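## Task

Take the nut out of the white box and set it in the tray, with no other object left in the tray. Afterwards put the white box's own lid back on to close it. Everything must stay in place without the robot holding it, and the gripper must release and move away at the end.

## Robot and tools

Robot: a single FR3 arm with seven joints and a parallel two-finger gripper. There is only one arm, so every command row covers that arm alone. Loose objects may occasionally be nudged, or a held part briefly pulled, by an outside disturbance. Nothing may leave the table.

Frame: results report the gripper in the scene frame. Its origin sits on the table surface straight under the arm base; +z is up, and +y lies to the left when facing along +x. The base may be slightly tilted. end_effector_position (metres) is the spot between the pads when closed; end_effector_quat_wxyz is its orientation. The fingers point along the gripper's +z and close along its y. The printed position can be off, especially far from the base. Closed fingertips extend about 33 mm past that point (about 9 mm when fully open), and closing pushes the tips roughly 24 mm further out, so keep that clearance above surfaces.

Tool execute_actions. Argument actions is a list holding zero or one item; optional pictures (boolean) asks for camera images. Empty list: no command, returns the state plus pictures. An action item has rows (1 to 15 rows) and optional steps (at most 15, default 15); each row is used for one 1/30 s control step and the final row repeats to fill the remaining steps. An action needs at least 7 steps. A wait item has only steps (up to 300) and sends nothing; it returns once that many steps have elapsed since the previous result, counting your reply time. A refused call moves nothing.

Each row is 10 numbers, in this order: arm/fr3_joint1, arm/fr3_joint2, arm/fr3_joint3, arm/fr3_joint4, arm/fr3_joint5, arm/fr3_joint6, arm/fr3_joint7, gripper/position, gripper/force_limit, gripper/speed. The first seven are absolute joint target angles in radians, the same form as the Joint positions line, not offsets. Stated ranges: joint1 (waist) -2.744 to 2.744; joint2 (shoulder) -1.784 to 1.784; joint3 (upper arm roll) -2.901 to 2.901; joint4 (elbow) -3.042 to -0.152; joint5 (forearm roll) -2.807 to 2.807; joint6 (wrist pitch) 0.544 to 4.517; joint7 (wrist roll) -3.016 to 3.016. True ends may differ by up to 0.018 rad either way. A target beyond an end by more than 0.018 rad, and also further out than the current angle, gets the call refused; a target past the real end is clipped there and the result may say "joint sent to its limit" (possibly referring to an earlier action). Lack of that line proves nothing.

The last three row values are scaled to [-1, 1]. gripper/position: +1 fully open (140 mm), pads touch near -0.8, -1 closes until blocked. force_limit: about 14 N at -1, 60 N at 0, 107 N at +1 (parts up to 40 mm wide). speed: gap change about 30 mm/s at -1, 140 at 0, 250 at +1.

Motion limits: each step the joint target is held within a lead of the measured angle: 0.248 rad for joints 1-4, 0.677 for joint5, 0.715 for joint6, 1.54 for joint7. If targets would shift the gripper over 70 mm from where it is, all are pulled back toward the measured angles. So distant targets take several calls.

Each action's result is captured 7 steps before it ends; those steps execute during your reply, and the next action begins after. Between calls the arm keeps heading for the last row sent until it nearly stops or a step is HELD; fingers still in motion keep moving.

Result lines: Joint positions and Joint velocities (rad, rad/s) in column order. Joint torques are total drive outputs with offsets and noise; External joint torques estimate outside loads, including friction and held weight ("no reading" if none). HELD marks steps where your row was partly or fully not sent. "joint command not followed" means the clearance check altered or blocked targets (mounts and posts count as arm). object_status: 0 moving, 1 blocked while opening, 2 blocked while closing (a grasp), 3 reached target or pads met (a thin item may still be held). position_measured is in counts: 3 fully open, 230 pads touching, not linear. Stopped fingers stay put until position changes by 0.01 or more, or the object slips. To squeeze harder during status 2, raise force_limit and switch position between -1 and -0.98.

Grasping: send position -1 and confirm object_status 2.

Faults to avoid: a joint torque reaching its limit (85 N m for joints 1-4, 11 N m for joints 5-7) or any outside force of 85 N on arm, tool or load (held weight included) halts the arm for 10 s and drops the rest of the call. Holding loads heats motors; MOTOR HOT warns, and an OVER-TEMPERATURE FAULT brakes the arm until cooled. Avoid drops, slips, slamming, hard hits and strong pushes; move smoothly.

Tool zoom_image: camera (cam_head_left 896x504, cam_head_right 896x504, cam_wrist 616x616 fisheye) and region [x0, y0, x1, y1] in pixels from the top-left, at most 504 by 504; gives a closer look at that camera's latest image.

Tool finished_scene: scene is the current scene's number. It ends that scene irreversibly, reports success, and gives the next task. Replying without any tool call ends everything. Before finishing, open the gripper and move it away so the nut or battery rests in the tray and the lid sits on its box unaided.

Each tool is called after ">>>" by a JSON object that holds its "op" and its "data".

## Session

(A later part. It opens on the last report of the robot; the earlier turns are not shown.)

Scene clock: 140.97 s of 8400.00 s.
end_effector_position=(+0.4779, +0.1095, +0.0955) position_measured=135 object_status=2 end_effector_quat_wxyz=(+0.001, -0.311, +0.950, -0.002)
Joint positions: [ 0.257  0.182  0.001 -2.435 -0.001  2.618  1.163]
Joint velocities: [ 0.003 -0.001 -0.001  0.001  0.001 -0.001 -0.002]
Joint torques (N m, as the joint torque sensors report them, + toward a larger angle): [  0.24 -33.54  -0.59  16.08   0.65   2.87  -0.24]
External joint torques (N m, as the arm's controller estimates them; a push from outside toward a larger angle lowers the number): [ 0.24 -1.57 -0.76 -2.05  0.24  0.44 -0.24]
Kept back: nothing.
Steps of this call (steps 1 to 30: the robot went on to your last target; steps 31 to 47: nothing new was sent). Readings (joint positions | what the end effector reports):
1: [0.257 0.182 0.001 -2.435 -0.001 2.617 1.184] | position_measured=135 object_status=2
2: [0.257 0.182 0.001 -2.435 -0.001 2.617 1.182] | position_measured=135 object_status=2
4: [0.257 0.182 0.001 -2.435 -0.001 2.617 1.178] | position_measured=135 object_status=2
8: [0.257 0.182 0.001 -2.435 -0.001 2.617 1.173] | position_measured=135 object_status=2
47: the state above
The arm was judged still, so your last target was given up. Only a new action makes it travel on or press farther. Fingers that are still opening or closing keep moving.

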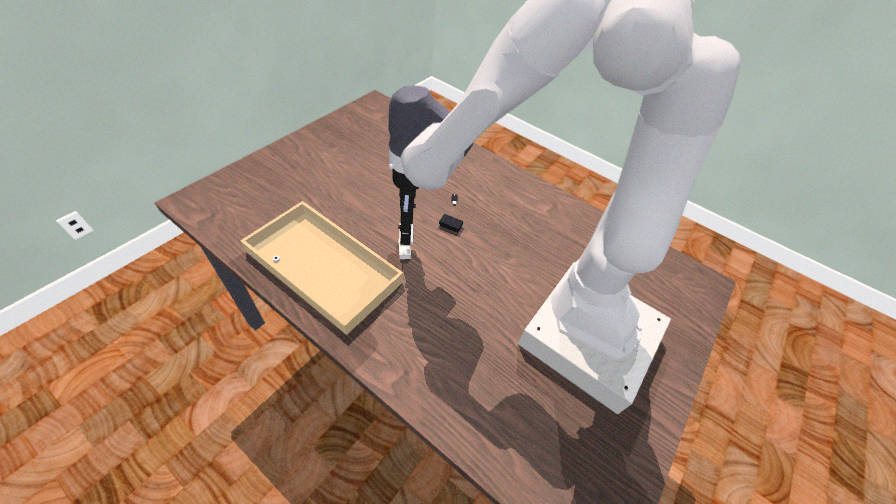

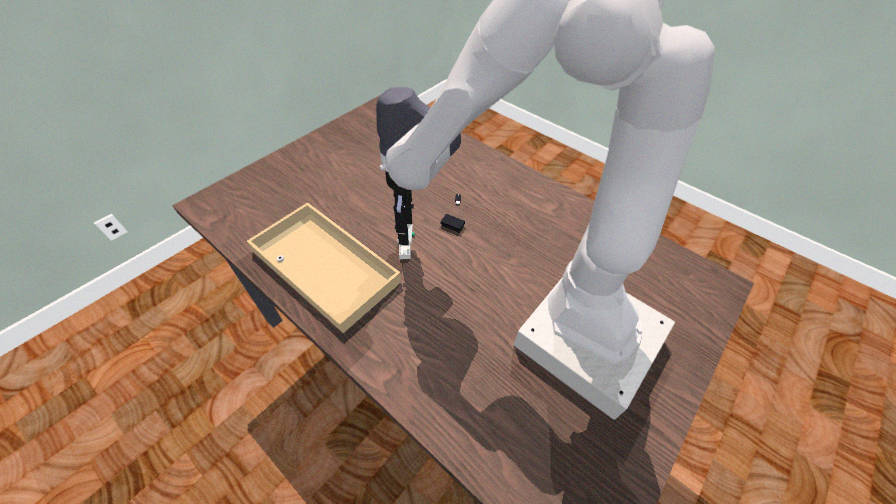

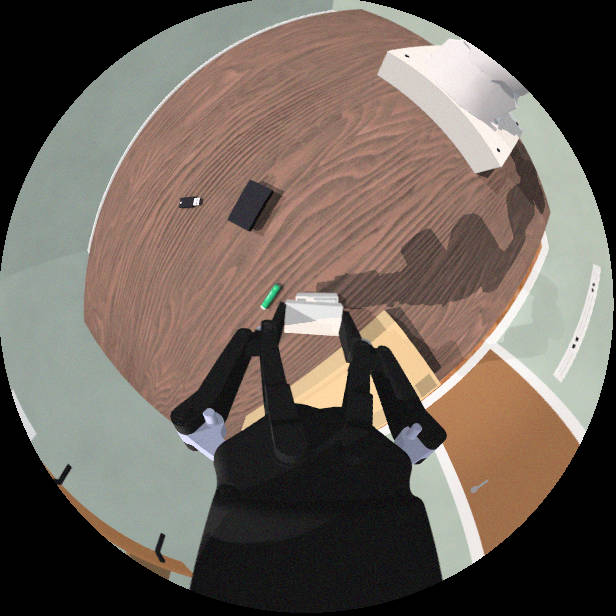

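>>> {"op": "execute_actions", "data": {"actions": [{"rows":[[0.259,0.2,0,-2.439,0,2.64,1.16,-1,-0.3,-0.4],[0.261,0.22,0,-2.44,0,2.66,1.16,-1,-0.3,-0.4],[0.2615,0.24,0,-2.441,0,2.68,1.16,-1,-0.3,-0.4],[0.2615,0.255,0,-2.441,0,2.693,1.16,-1,-0.3,-0.4],[0.2615,0.267,0,-2.441,0,2.704,1.16,-1,-0.3,-0.4]],"steps":15}]}}

>>> {"op": "execute_actions", "data": {"actions": [{"steps":20}], "pictures": true}}

>>> {"op": "zoom_image", "data": {"camera": "cam_wrist", "region": [255,240,375,360]}}

Scene clock: 141.80 s of 8400.00 s.
end_effector_position=(+0.4664, +0.1076, +0.0598) position_measured=135 object_status=2 end_effector_quat_wxyz=(-0.013, -0.312, +0.950, -0.000)
Joint positions: [ 0.259  0.261  0.001 -2.441 -0.001  2.675  1.163]
Joint velocities: [ 0.002  0.15   0.    -0.03   0.001  0.137 -0.   ]
Joint torques (N m, as the joint torque sensors report them, + toward a larger angle): [  1.59 -37.72  -0.8   17.59   0.58   3.4   -0.23]
External joint torques (N m, as the arm's controller estimates them; a push from outside toward a larger angle lowers the number): [ 1.68  0.54 -0.97 -2.22  0.22  0.47 -0.23]
Steps of this call (steps 1 to 17: nothing new was sent; steps 18 to 25: the first 8 steps of this action). Readings (joint positions | what the end effector reports):
18: [0.257 0.183 0.001 -2.435 -0.001 2.621 1.163] | position_measured=135 object_status=2
19: [0.257 0.190 0.001 -2.435 -0.001 2.628 1.163] | position_measured=135 object_status=2
21: [0.258 0.216 0.001 -2.435 -0.001 2.646 1.163] | position_measured=135 object_status=2
25: the state above

Scene clock: 142.47 s of 8400.00 s.
end_effector_position=(+0.4722, +0.1090, +0.0591) position_measured=135 object_status=2 end_effector_quat_wxyz=(-0.003, -0.312, +0.950, -0.001)
Joint positions: [ 0.259  0.267  0.001 -2.442 -0.001  2.701  1.163]
Joint velocities: [ 0.001  0.     0.    -0.    -0.001  0.003  0.   ]
Joint torques (N m, as the joint torque sensors report them, + toward a larger angle): [  1.72 -32.19  -0.48  15.54   0.74   2.87  -0.16]
External joint torques (N m, as the arm's controller estimates them; a push from outside toward a larger angle lowers the number): [ 1.72  0.97 -0.74 -1.06  0.41  0.46 -0.16]
Kept back: nothing.
Steps of this call (steps 1 to 7: the last 7 steps of your previous action; steps 8 to 20: the robot went on to your last target). Readings (joint positions | what the end effector reports):
1: [0.259 0.265 0.001 -2.442 -0.001 2.679 1.163] | position_measured=135 object_status=2
2: [0.259 0.266 0.001 -2.442 -0.001 2.683 1.163] | position_measured=135 object_status=2
4: [0.259 0.267 0.001 -2.442 -0.001 2.689 1.163] | position_measured=135 object_status=2
8: [0.259 0.267 0.001 -2.442 -0.001 2.696 1.163] | position_measured=135 object_status=2
20: the state above

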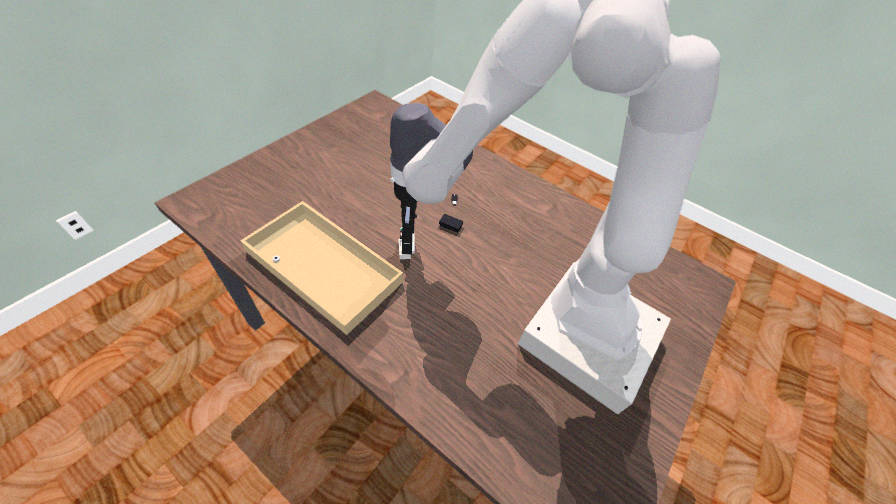

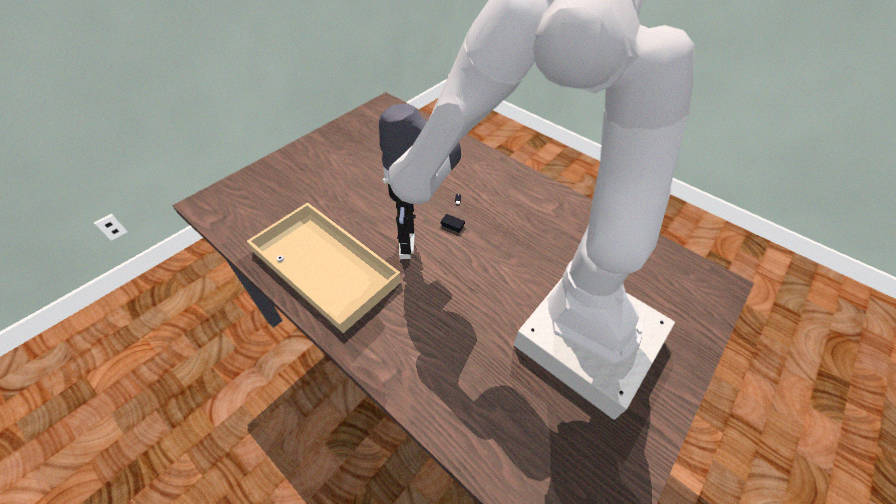

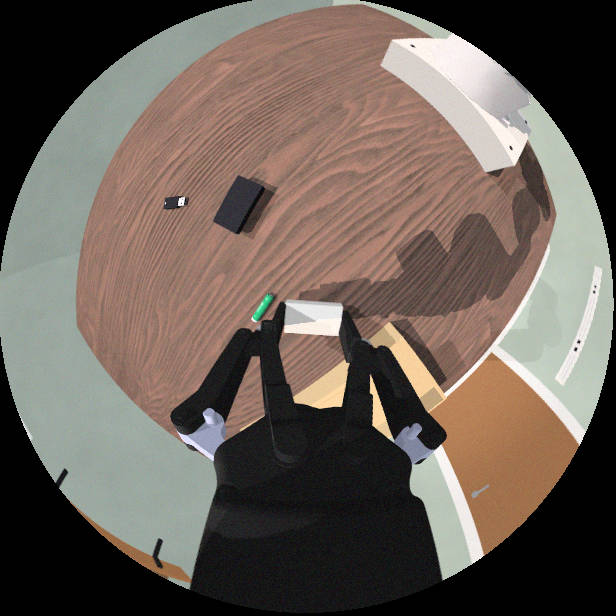

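Region (255, 240, 375, 360) of cam_wrist's 616x616 image, scaled by 4.200, with more detail than that image has.

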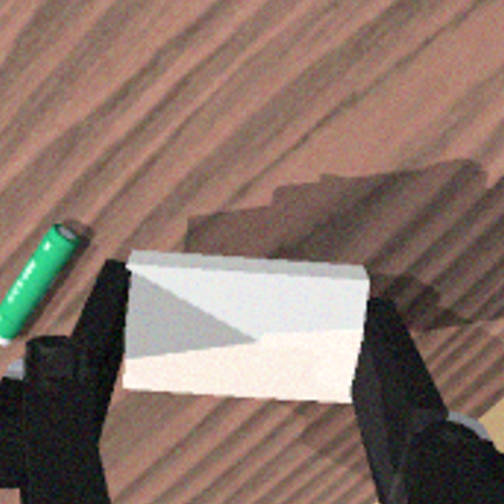

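>>> {"op": "execute_actions", "data": {"actions": [{"rows":[[0.266,0.27,0,-2.427,0,2.7,1.16,-1,-0.3,-0.4]],"steps":15}]}}

>>> {"op": "execute_actions", "data": {"actions": [{"steps":12}], "pictures": true}}

>>> {"op": "zoom_image", "data": {"camera": "cam_wrist", "region": [255,240,375,360]}}

Scene clock: 143.20 s of 8400.00 s.
end_effector_position=(+0.4788, +0.1126, +0.0622) position_measured=135 object_status=2 end_effector_quat_wxyz=(+0.002, -0.314, +0.949, -0.002)
Joint positions: [ 0.263  0.268  0.001 -2.429 -0.001  2.701  1.163]
Joint velocities: [ 0.002  0.    -0.001  0.005  0.    -0.001 -0.001]
Joint torques (N m, as the joint torque sensors report them, + toward a larger angle): [  2.33 -32.3    0.28  17.75   0.51   2.41  -0.28]
External joint torques (N m, as the arm's controller estimates them; a push from outside toward a larger angle lowers the number): [ 2.47  1.1   0.17  0.99  0.16 -0.01 -0.28]
Steps of this call (steps 1 to 14: the robot went on to your last target; steps 15 to 22: the first 8 steps of this action). Readings (joint positions | what the end effector reports):
15: [0.260 0.267 0.001 -2.440 -0.001 2.701 1.163] | position_measured=135 object_status=2
16: [0.261 0.268 0.001 -2.436 -0.001 2.701 1.163] | position_measured=135 object_status=2
18: [0.262 0.268 0.001 -2.432 -0.001 2.701 1.163] | position_measured=135 object_status=2
22: the state above

Scene clock: 143.60 s of 8400.00 s.
end_effector_position=(+0.4789, +0.1126, +0.0623) position_measured=135 object_status=2 end_effector_quat_wxyz=(+0.002, -0.314, +0.949, -0.002)
Joint positions: [ 0.263  0.268  0.001 -2.429 -0.001  2.701  1.163]
Joint velocities: [ 0.001  0.001 -0.    -0.001 -0.     0.    -0.   ]
Joint torques (N m, as the joint torque sensors report them, + toward a larger angle): [  2.09 -32.17  -0.84  17.2    0.62   2.35  -0.28]
External joint torques (N m, as the arm's controller estimates them; a push from outside toward a larger angle lowers the number): [ 2.19  1.2  -1.    0.42  0.27 -0.08 -0.28]
Kept back: nothing.
Steps of this call (steps 1 to 7: the last 7 steps of your previous action; steps 8 to 12: the robot went on to your last target). Readings (joint positions | what the end effector reports):
1: [0.263 0.268 0.001 -2.429 -0.001 2.701 1.163] | position_measured=135 object_status=2
2: [0.263 0.268 0.001 -2.429 -0.001 2.701 1.163] | position_measured=135 object_status=2
4: [0.263 0.268 0.001 -2.429 -0.001 2.701 1.163] | position_measured=135 object_status=2
8: [0.263 0.268 0.001 -2.429 -0.001 2.701 1.163] | position_measured=135 object_status=2
12: the state above

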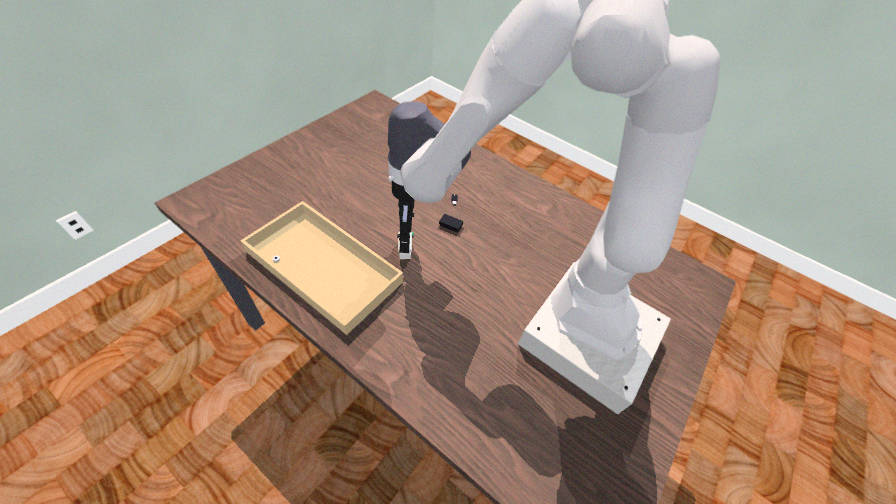

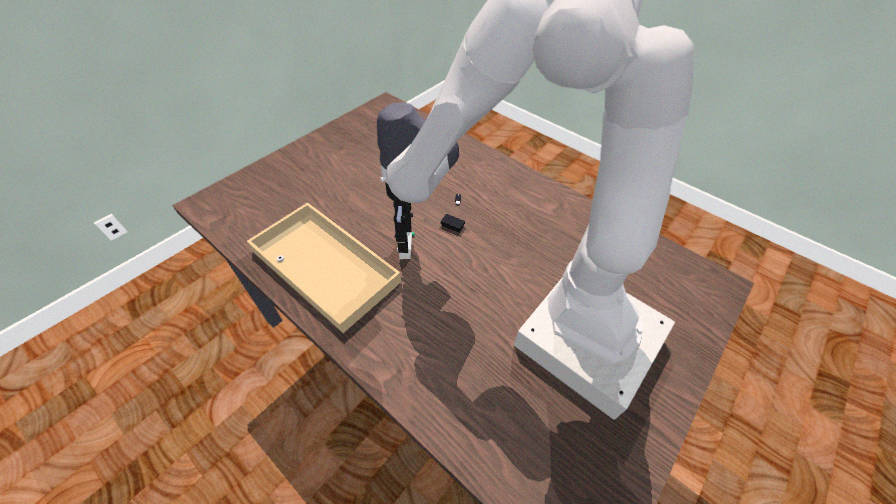

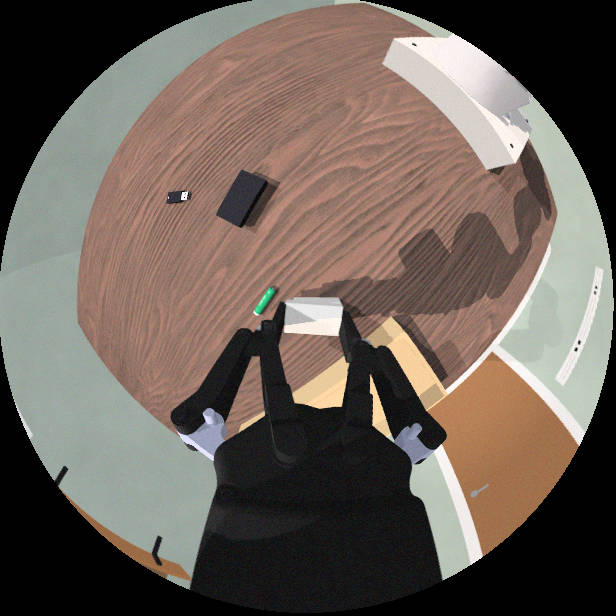

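Region (255, 240, 375, 360) of cam_wrist's 616x616 image, scaled by 4.200, with more detail than that image has.

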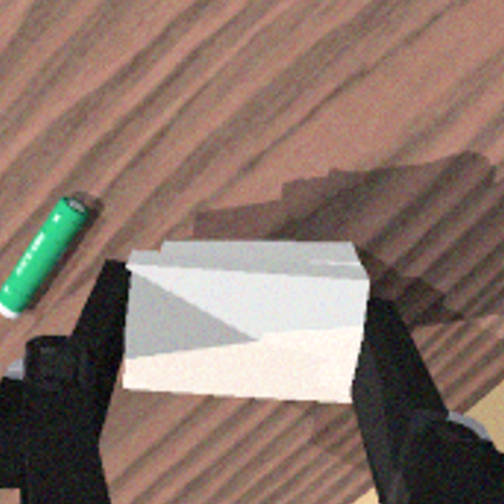

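>>> {"op": "execute_actions", "data": {"actions": [{"rows":[[0.267,0.27,0,-2.438,0,2.705,1.125,-1,-0.3,-0.4]],"steps":15}]}}

>>> {"op": "execute_actions", "data": {"actions": [{"steps":25}], "pictures": true}}

>>> {"op": "zoom_image", "data": {"camera": "cam_wrist", "region": [255,240,375,360]}}

Scene clock: 144.37 s of 8400.00 s.
end_effector_position=(+0.4748, +0.1121, +0.0600) position_measured=135 object_status=2 end_effector_quat_wxyz=(-0.001, -0.324, +0.946, -0.002)
Joint positions: [ 0.264  0.269  0.001 -2.436 -0.001  2.702  1.143]
Joint velocities: [-0.001 -0.001 -0.    -0.002  0.     0.001 -0.05 ]
Joint torques (N m, as the joint torque sensors report them, + toward a larger angle): [  1.88 -31.81  -0.86  13.83   0.58   2.84  -0.28]
External joint torques (N m, as the arm's controller estimates them; a push from outside toward a larger angle lowers the number): [ 2.05  1.65 -0.96 -2.98  0.23  0.4  -0.28]
Steps of this call (steps 1 to 15: the robot went on to your last target; steps 16 to 23: the first 8 steps of this action). Readings (joint positions | what the end effector reports):
16: [0.263 0.268 0.001 -2.430 -0.001 2.702 1.160] | position_measured=135 object_status=2
17: [0.264 0.268 0.001 -2.432 -0.001 2.702 1.157] | position_measured=135 object_status=2
19: [0.264 0.269 0.001 -2.434 -0.001 2.702 1.151] | position_measured=135 object_status=2
23: the state above

Scene clock: 145.20 s of 8400.00 s.
end_effector_position=(+0.4748, +0.1122, +0.0599) position_measured=135 object_status=2 end_effector_quat_wxyz=(-0.001, -0.331, +0.944, -0.002)
Joint positions: [ 0.264  0.269  0.001 -2.436 -0.001  2.703  1.129]
Joint velocities: [-0.    -0.001  0.     0.001 -0.001  0.    -0.003]
Joint torques (N m, as the joint torque sensors report them, + toward a larger angle): [  1.91 -32.8   -0.88  14.23   0.61   2.88  -0.03]
External joint torques (N m, as the arm's controller estimates them; a push from outside toward a larger angle lowers the number): [ 2.06  0.63 -0.99 -2.53  0.26  0.45 -0.03]
Kept back: nothing.
Steps of this call (steps 1 to 7: the last 7 steps of your previous action; steps 8 to 25: the robot went on to your last target). Readings (joint positions | what the end effector reports):
1: [0.264 0.269 0.001 -2.436 -0.001 2.702 1.142] | position_measured=135 object_status=2
2: [0.264 0.269 0.001 -2.436 -0.001 2.702 1.140] | position_measured=135 object_status=2
4: [0.264 0.269 0.001 -2.436 -0.001 2.702 1.138] | position_measured=135 object_status=2
8: [0.264 0.269 0.001 -2.436 -0.001 2.702 1.134] | position_measured=135 object_status=2
25: the state above

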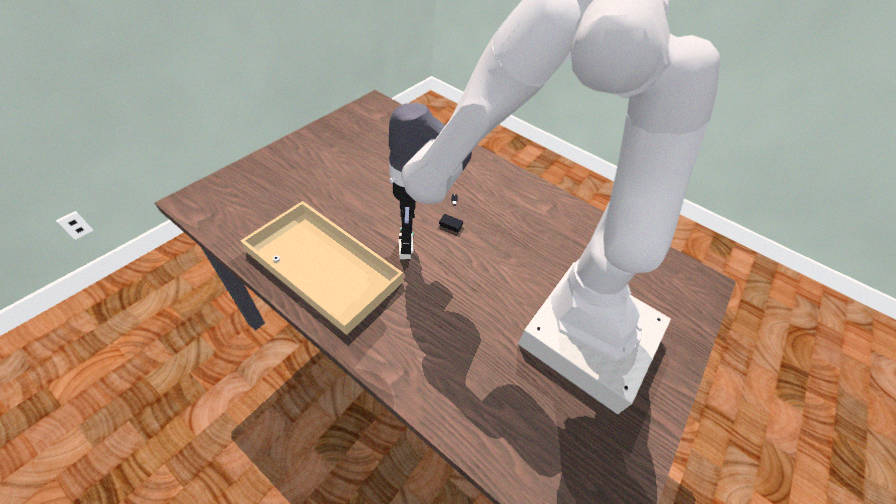

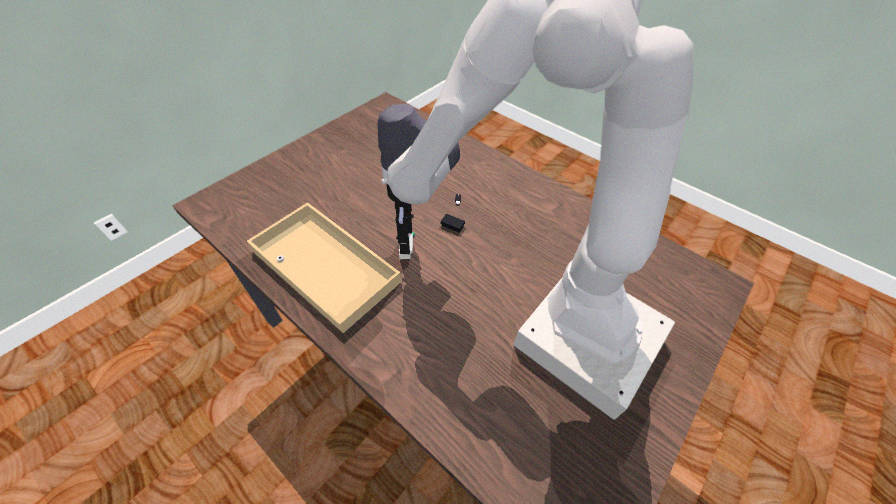

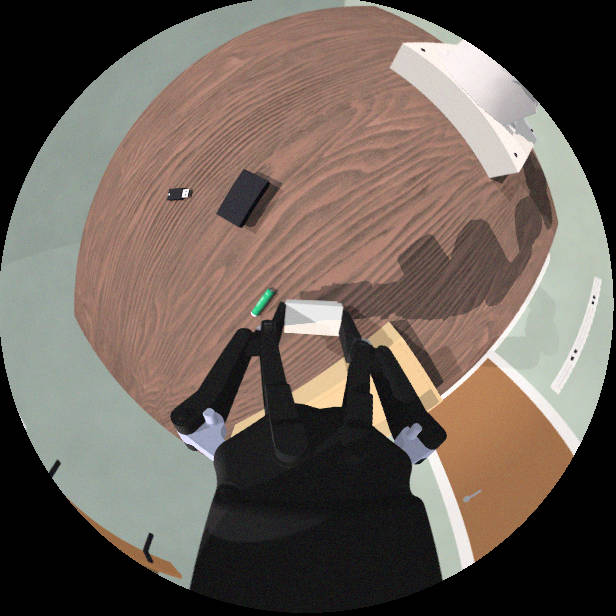

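Region (255, 240, 375, 360) of cam_wrist's 616x616 image, scaled by 4.200, with more detail than that image has.

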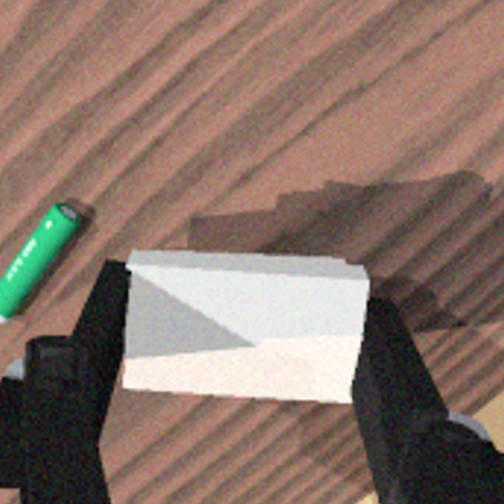

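>>> {"op": "execute_actions", "data": {"actions": [{"rows":[[0.267,0.27,0,-2.4305,0,2.703,1.2,-1,-0.3,-0.4]],"steps":15}]}}

>>> {"op": "execute_actions", "data": {"actions": [{"steps":30}], "pictures": true}}

>>> {"op": "zoom_image", "data": {"camera": "cam_wrist", "region": [255,240,375,360]}}

Scene clock: 145.83 s of 8400.00 s.
end_effector_position=(+0.4768, +0.1127, +0.0610) position_measured=135 object_status=2 end_effector_quat_wxyz=(+0.001, -0.313, +0.950, -0.002)
Joint positions: [ 0.264  0.269  0.001 -2.433 -0.001  2.703  1.168]
Joint velocities: [-0.001  0.    -0.     0.     0.     0.001  0.096]
Joint torques (N m, as the joint torque sensors report them, + toward a larger angle): [  2.47 -33.19  -0.5   16.56   0.59   2.61   0.  ]
External joint torques (N m, as the arm's controller estimates them; a push from outside toward a larger angle lowers the number): [ 2.61  0.1  -0.62 -0.15  0.24  0.19  0.01]
Steps of this call (steps 1 to 11: the robot went on to your last target; steps 12 to 19: the first 8 steps of this action). Readings (joint positions | what the end effector reports):
12: [0.264 0.269 0.001 -2.436 -0.001 2.703 1.134] | position_measured=135 object_status=2
13: [0.264 0.269 0.001 -2.435 -0.001 2.703 1.141] | position_measured=135 object_status=2
15: [0.264 0.269 0.001 -2.433 -0.001 2.703 1.152] | position_measured=135 object_status=2
19: the state above

Scene clock: 146.83 s of 8400.00 s.
end_effector_position=(+0.4770, +0.1127, +0.0610) position_measured=135 object_status=2 end_effector_quat_wxyz=(+0.001, -0.299, +0.954, -0.002)
Joint positions: [ 0.264  0.269  0.001 -2.432 -0.001  2.703  1.196]
Joint velocities: [-0.001  0.001  0.    -0.001  0.001  0.     0.004]
Joint torques (N m, as the joint torque sensors report them, + toward a larger angle): [  1.77 -32.82  -1.17  16.47   0.66   2.55   0.14]
External joint torques (N m, as the arm's controller estimates them; a push from outside toward a larger angle lowers the number): [ 1.9   0.5  -1.3  -0.24  0.31  0.12  0.14]
Kept back: nothing.
Steps of this call (steps 1 to 7: the last 7 steps of your previous action; steps 8 to 30: the robot went on to your last target). Readings (joint positions | what the end effector reports):
1: [0.264 0.269 0.001 -2.433 -0.001 2.703 1.171] | position_measured=135 object_status=2
2: [0.264 0.269 0.001 -2.433 -0.001 2.703 1.173] | position_measured=135 object_status=2
4: [0.264 0.269 0.001 -2.433 -0.001 2.703 1.178] | position_measured=135 object_status=2
8: [0.264 0.269 0.001 -2.433 -0.001 2.703 1.185] | position_measured=135 object_status=2
30: the state above
The arm was judged still, so your last target was given up. Only a new action makes it travel on or press farther. Fingers that are still opening or closing keep moving.

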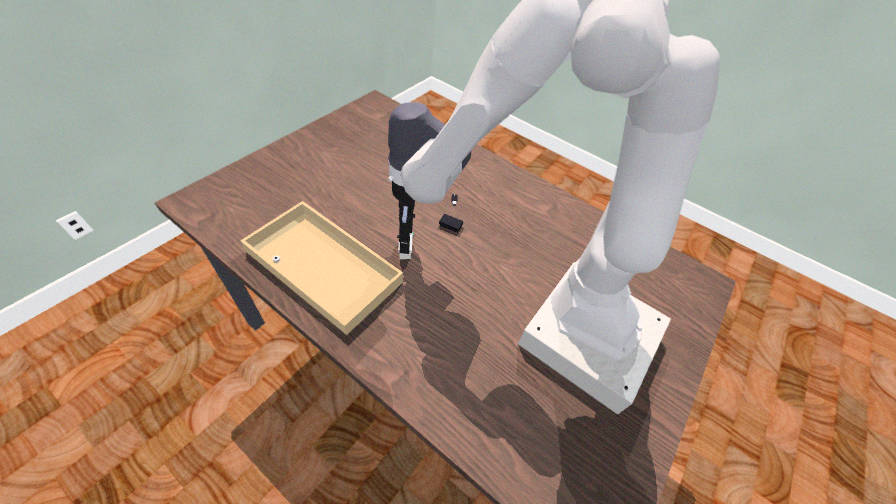

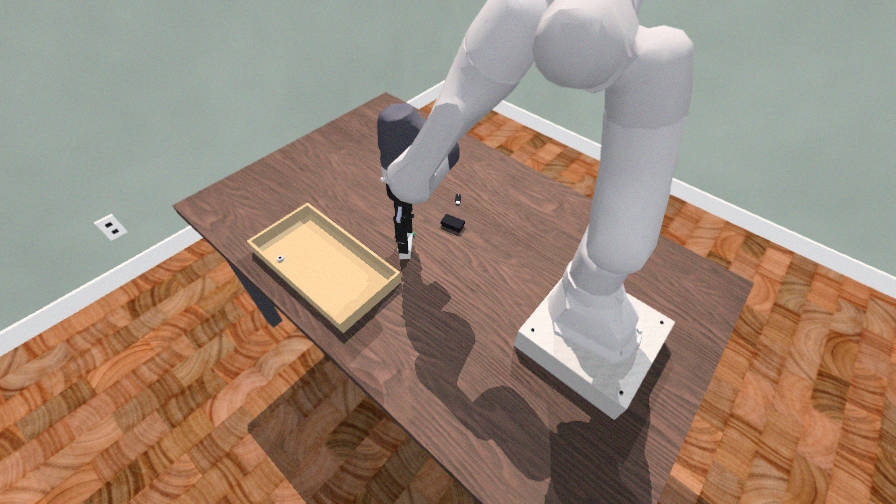

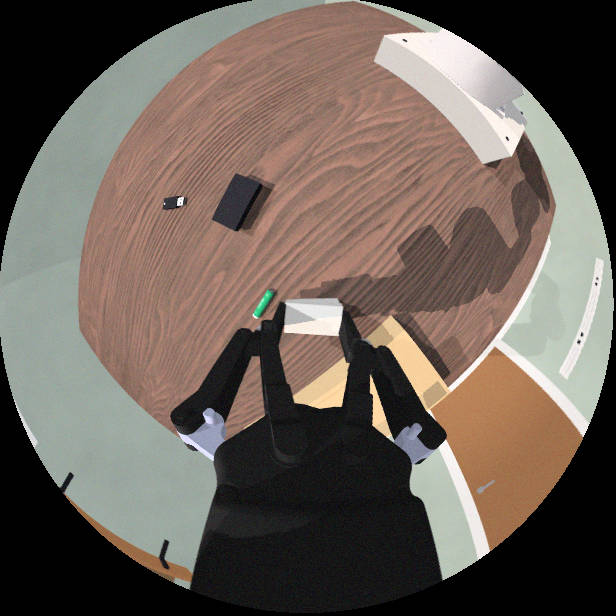

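Region (255, 240, 375, 360) of cam_wrist's 616x616 image, scaled by 4.200, with more detail than that image has.

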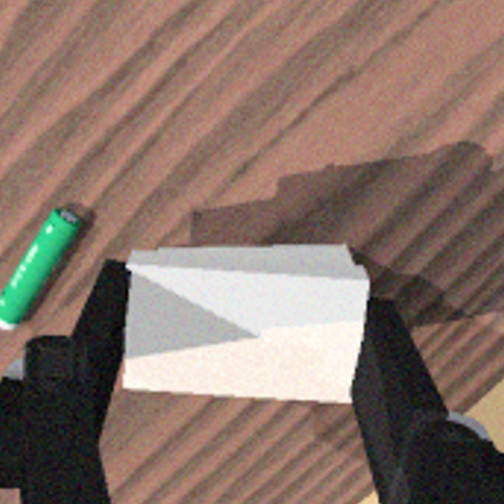

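>>> {"op": "execute_actions", "data": {"actions": [{"rows":[[0.270,0.27,0,-2.4305,0,2.703,1.108,-1,-0.3,-0.4]],"steps":15}]}}

>>> {"op": "execute_actions", "data": {"actions": [{"steps":35}], "pictures": true}}

>>> {"op": "zoom_image", "data": {"camera": "cam_wrist", "region": [255,240,375,360]}}

Scene clock: 148.50 s of 8400.00 s.
end_effector_position=(+0.4767, +0.1140, +0.0610) position_measured=135 object_status=2 end_effector_quat_wxyz=(+0.001, -0.323, +0.946, -0.002)
Joint positions: [ 0.267  0.269  0.    -2.432 -0.001  2.703  1.148]
Joint velocities: [ 0.    -0.001  0.     0.001  0.    -0.001 -0.12 ]
Joint torques (N m, as the joint torque sensors report them, + toward a larger angle): [  2.76 -32.19  -0.48  17.3    0.65   2.62  -0.29]
External joint torques (N m, as the arm's controller estimates them; a push from outside toward a larger angle lowers the number): [ 2.92  1.27 -0.58  0.47  0.3   0.18 -0.29]
Steps of this call (steps 1 to 42: nothing new was sent; steps 43 to 50: the first 8 steps of this action). Readings (joint positions | what the end effector reports):
43: [0.265 0.269 0.000 -2.432 -0.001 2.703 1.190] | position_measured=135 object_status=2
44: [0.266 0.269 0.000 -2.432 -0.001 2.703 1.182] | position_measured=135 object_status=2
46: [0.267 0.269 0.000 -2.432 -0.001 2.703 1.168] | position_measured=135 object_status=2
50: the state above

Scene clock: 149.67 s of 8400.00 s.
end_effector_position=(+0.4767, +0.1141, +0.0611) position_measured=135 object_status=2 end_effector_quat_wxyz=(+0.001, -0.340, +0.940, -0.002)
Joint positions: [ 0.267  0.269  0.    -2.432 -0.001  2.703  1.112]
Joint velocities: [-0.001 -0.    -0.    -0.001 -0.     0.    -0.003]
Joint torques (N m, as the joint torque sensors report them, + toward a larger angle): [  2.5  -32.27   0.5   16.5    0.59   2.55  -0.15]
External joint torques (N m, as the arm's controller estimates them; a push from outside toward a larger angle lowers the number): [ 2.63  1.05  0.37 -0.24  0.24  0.12 -0.15]
Kept back: nothing.
Steps of this call (steps 1 to 7: the last 7 steps of your previous action; steps 8 to 30: the robot went on to your last target; steps 31 to 35: nothing new was sent). Readings (joint positions | what the end effector reports):
1: [0.267 0.269 0.000 -2.432 -0.001 2.703 1.144] | position_measured=135 object_status=2
2: [0.267 0.269 0.000 -2.432 -0.001 2.703 1.141] | position_measured=135 object_status=2
4: [0.267 0.269 0.000 -2.432 -0.001 2.703 1.135] | position_measured=135 object_status=2
8: [0.267 0.269 0.000 -2.432 -0.001 2.703 1.126] | position_measured=135 object_status=2
35: the state above
The arm was judged still, so your last target was given up. Only a new action makes it travel on or press farther. Fingers that are still opening or closing keep moving.

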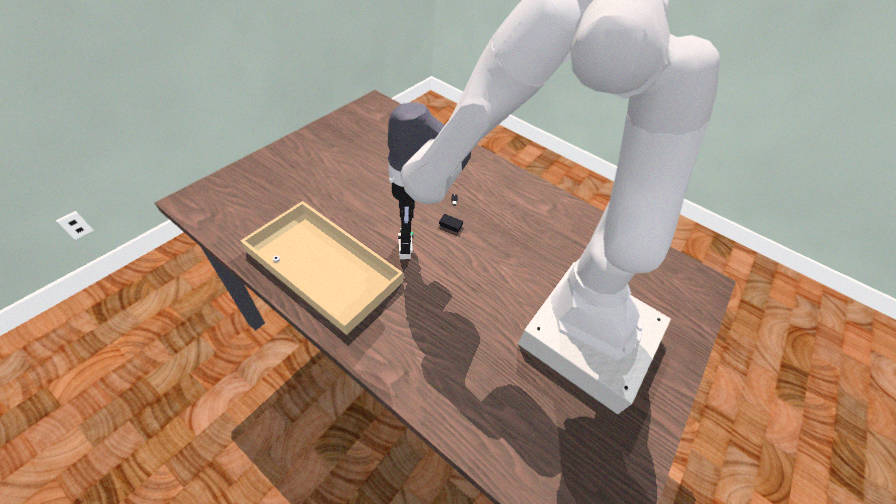

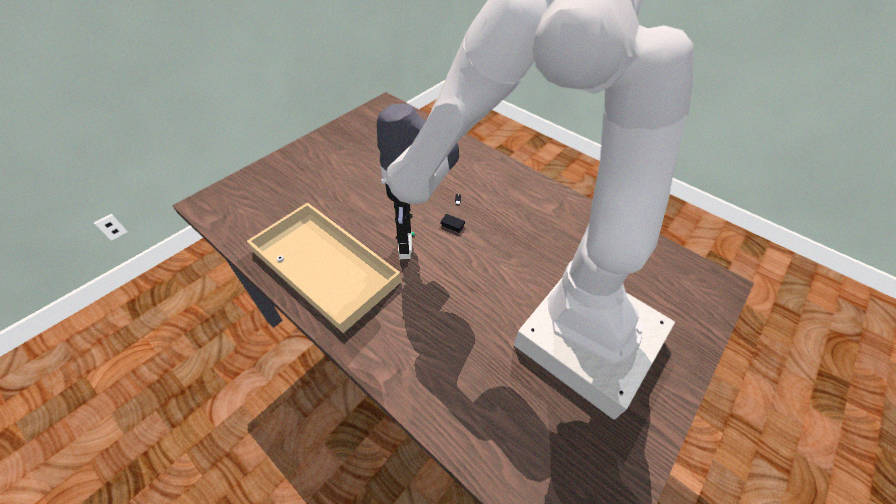

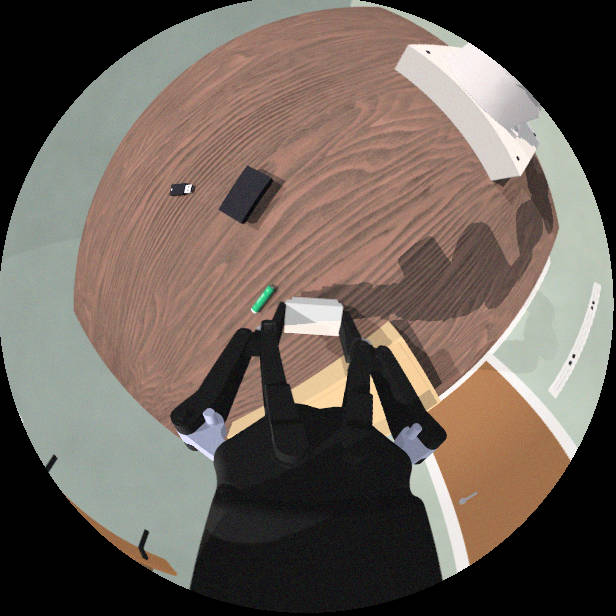

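Region (255, 240, 375, 360) of cam_wrist's 616x616 image, scaled by 4.200, with more detail than that image has.

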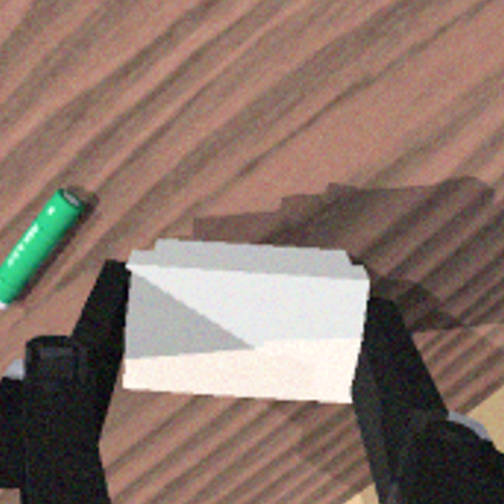

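>>> {"op": "execute_actions", "data": {"actions": [{"rows":[[0.270,0.275,0,-2.4305,0,2.712,1.108,-1,-0.3,-0.4],[0.270,0.28,0,-2.4305,0,2.718,1.108,-1,-0.3,-0.4],[0.270,0.285,0,-2.4305,0,2.723,1.108,-1,-0.3,-0.4],[0.270,0.29,0,-2.4305,0,2.728,1.108,-1,-0.3,-0.4],[0.270,0.295,0,-2.4305,0,2.732,1.108,-1,-0.3,-0.4],[0.270,0.30,0,-2.4305,0,2.736,1.108,-1,-0.3,-0.4],[0.270,0.304,0,-2.4305,0,2.738,1.108,-1,-0.3,-0.4]],"steps":15}]}}

>>> {"op": "execute_actions", "data": {"actions": [{"steps":20}], "pictures": true}}

>>> {"op": "zoom_image", "data": {"camera": "cam_wrist", "region": [255,240,375,360]}}

Scene clock: 150.30 s of 8400.00 s.
end_effector_position=(+0.4772, +0.1142, +0.0529) position_measured=135 object_status=2 end_effector_quat_wxyz=(+0.002, -0.341, +0.940, -0.002)
Joint positions: [ 0.267  0.291  0.    -2.43  -0.001  2.724  1.111]
Joint velocities: [ 0.002  0.025 -0.001  0.039 -0.     0.098 -0.001]
Joint torques (N m, as the joint torque sensors report them, + toward a larger angle): [  2.12 -25.93  -0.14  13.3    0.62   2.31  -0.1 ]
External joint torques (N m, as the arm's controller estimates them; a push from outside toward a larger angle lowers the number): [ 2.15  9.32 -0.39 -3.11  0.29  0.44 -0.07]
Steps of this call (steps 1 to 11: nothing new was sent; steps 12 to 19: the first 8 steps of this action). Readings (joint positions | what the end effector reports):
12: [0.267 0.270 0.000 -2.432 -0.001 2.704 1.112] | position_measured=135 object_status=2
13: [0.267 0.271 0.000 -2.432 -0.001 2.706 1.111] | position_measured=135 object_status=2
15: [0.267 0.278 0.000 -2.432 -0.001 2.711 1.111] | position_measured=135 object_status=2
19: the state above

Scene clock: 150.97 s of 8400.00 s.
end_effector_position=(+0.4803, +0.1151, +0.0527) position_measured=135 object_status=2 end_effector_quat_wxyz=(+0.006, -0.341, +0.940, -0.002)
Joint positions: [ 0.268  0.294  0.    -2.429 -0.001  2.736  1.11 ]
Joint velocities: [ 0.002 -0.001 -0.001 -0.     0.001  0.002  0.001]
Joint torques (N m, as the joint torque sensors report them, + toward a larger angle): [  2.22 -27.04  -0.66  14.35   0.6    2.93  -0.2 ]
External joint torques (N m, as the arm's controller estimates them; a push from outside toward a larger angle lowers the number): [ 2.32  6.95 -0.84 -2.16  0.27  0.46 -0.2 ]
Kept back: nothing.
Steps of this call (steps 1 to 7: the last 7 steps of your previous action; steps 8 to 20: the robot went on to your last target). Readings (joint positions | what the end effector reports):
1: [0.267 0.292 0.000 -2.430 -0.001 2.726 1.111] | position_measured=135 object_status=2
2: [0.268 0.293 0.000 -2.429 -0.001 2.728 1.111] | position_measured=135 object_status=2
4: [0.268 0.293 0.000 -2.429 -0.001 2.731 1.111] | position_measured=135 object_status=2
8: [0.268 0.294 0.000 -2.429 -0.001 2.734 1.111] | position_measured=135 object_status=2
20: the state above

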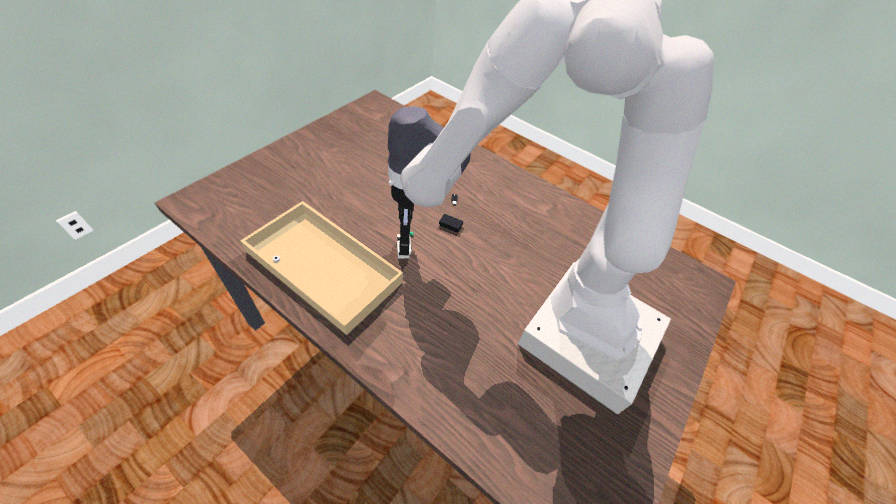

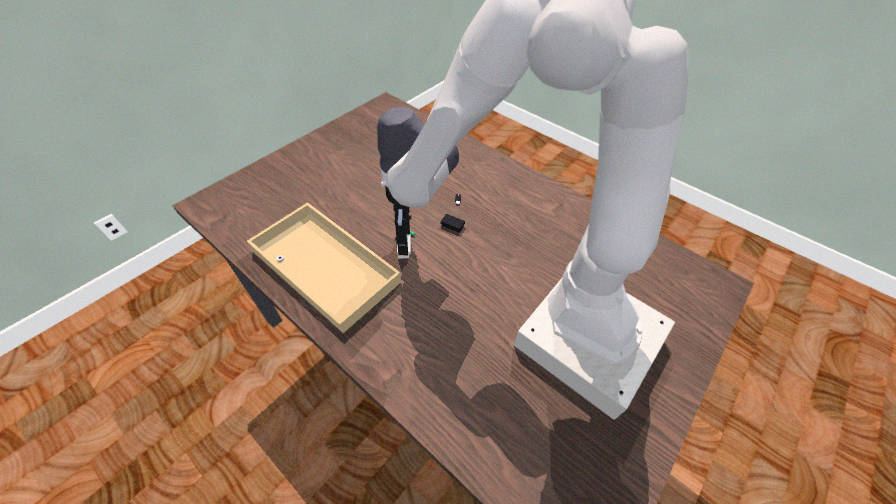

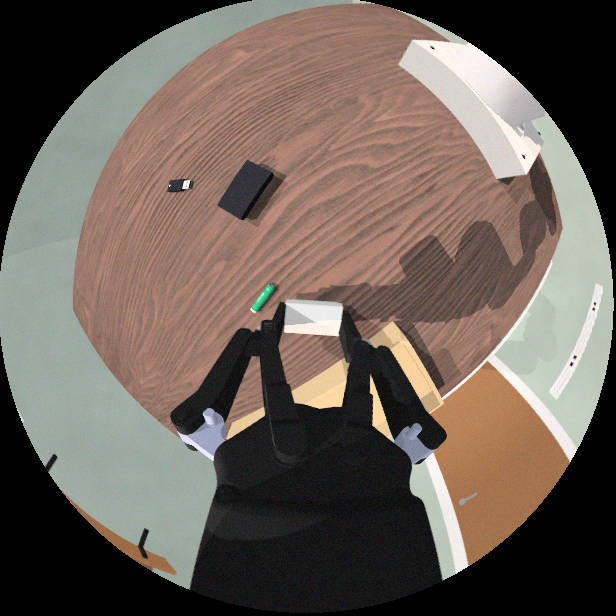

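Region (255, 240, 375, 360) of cam_wrist's 616x616 image, scaled by 4.200, with more detail than that image has.

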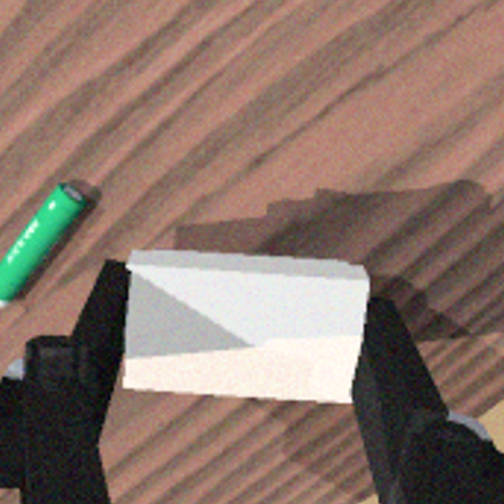

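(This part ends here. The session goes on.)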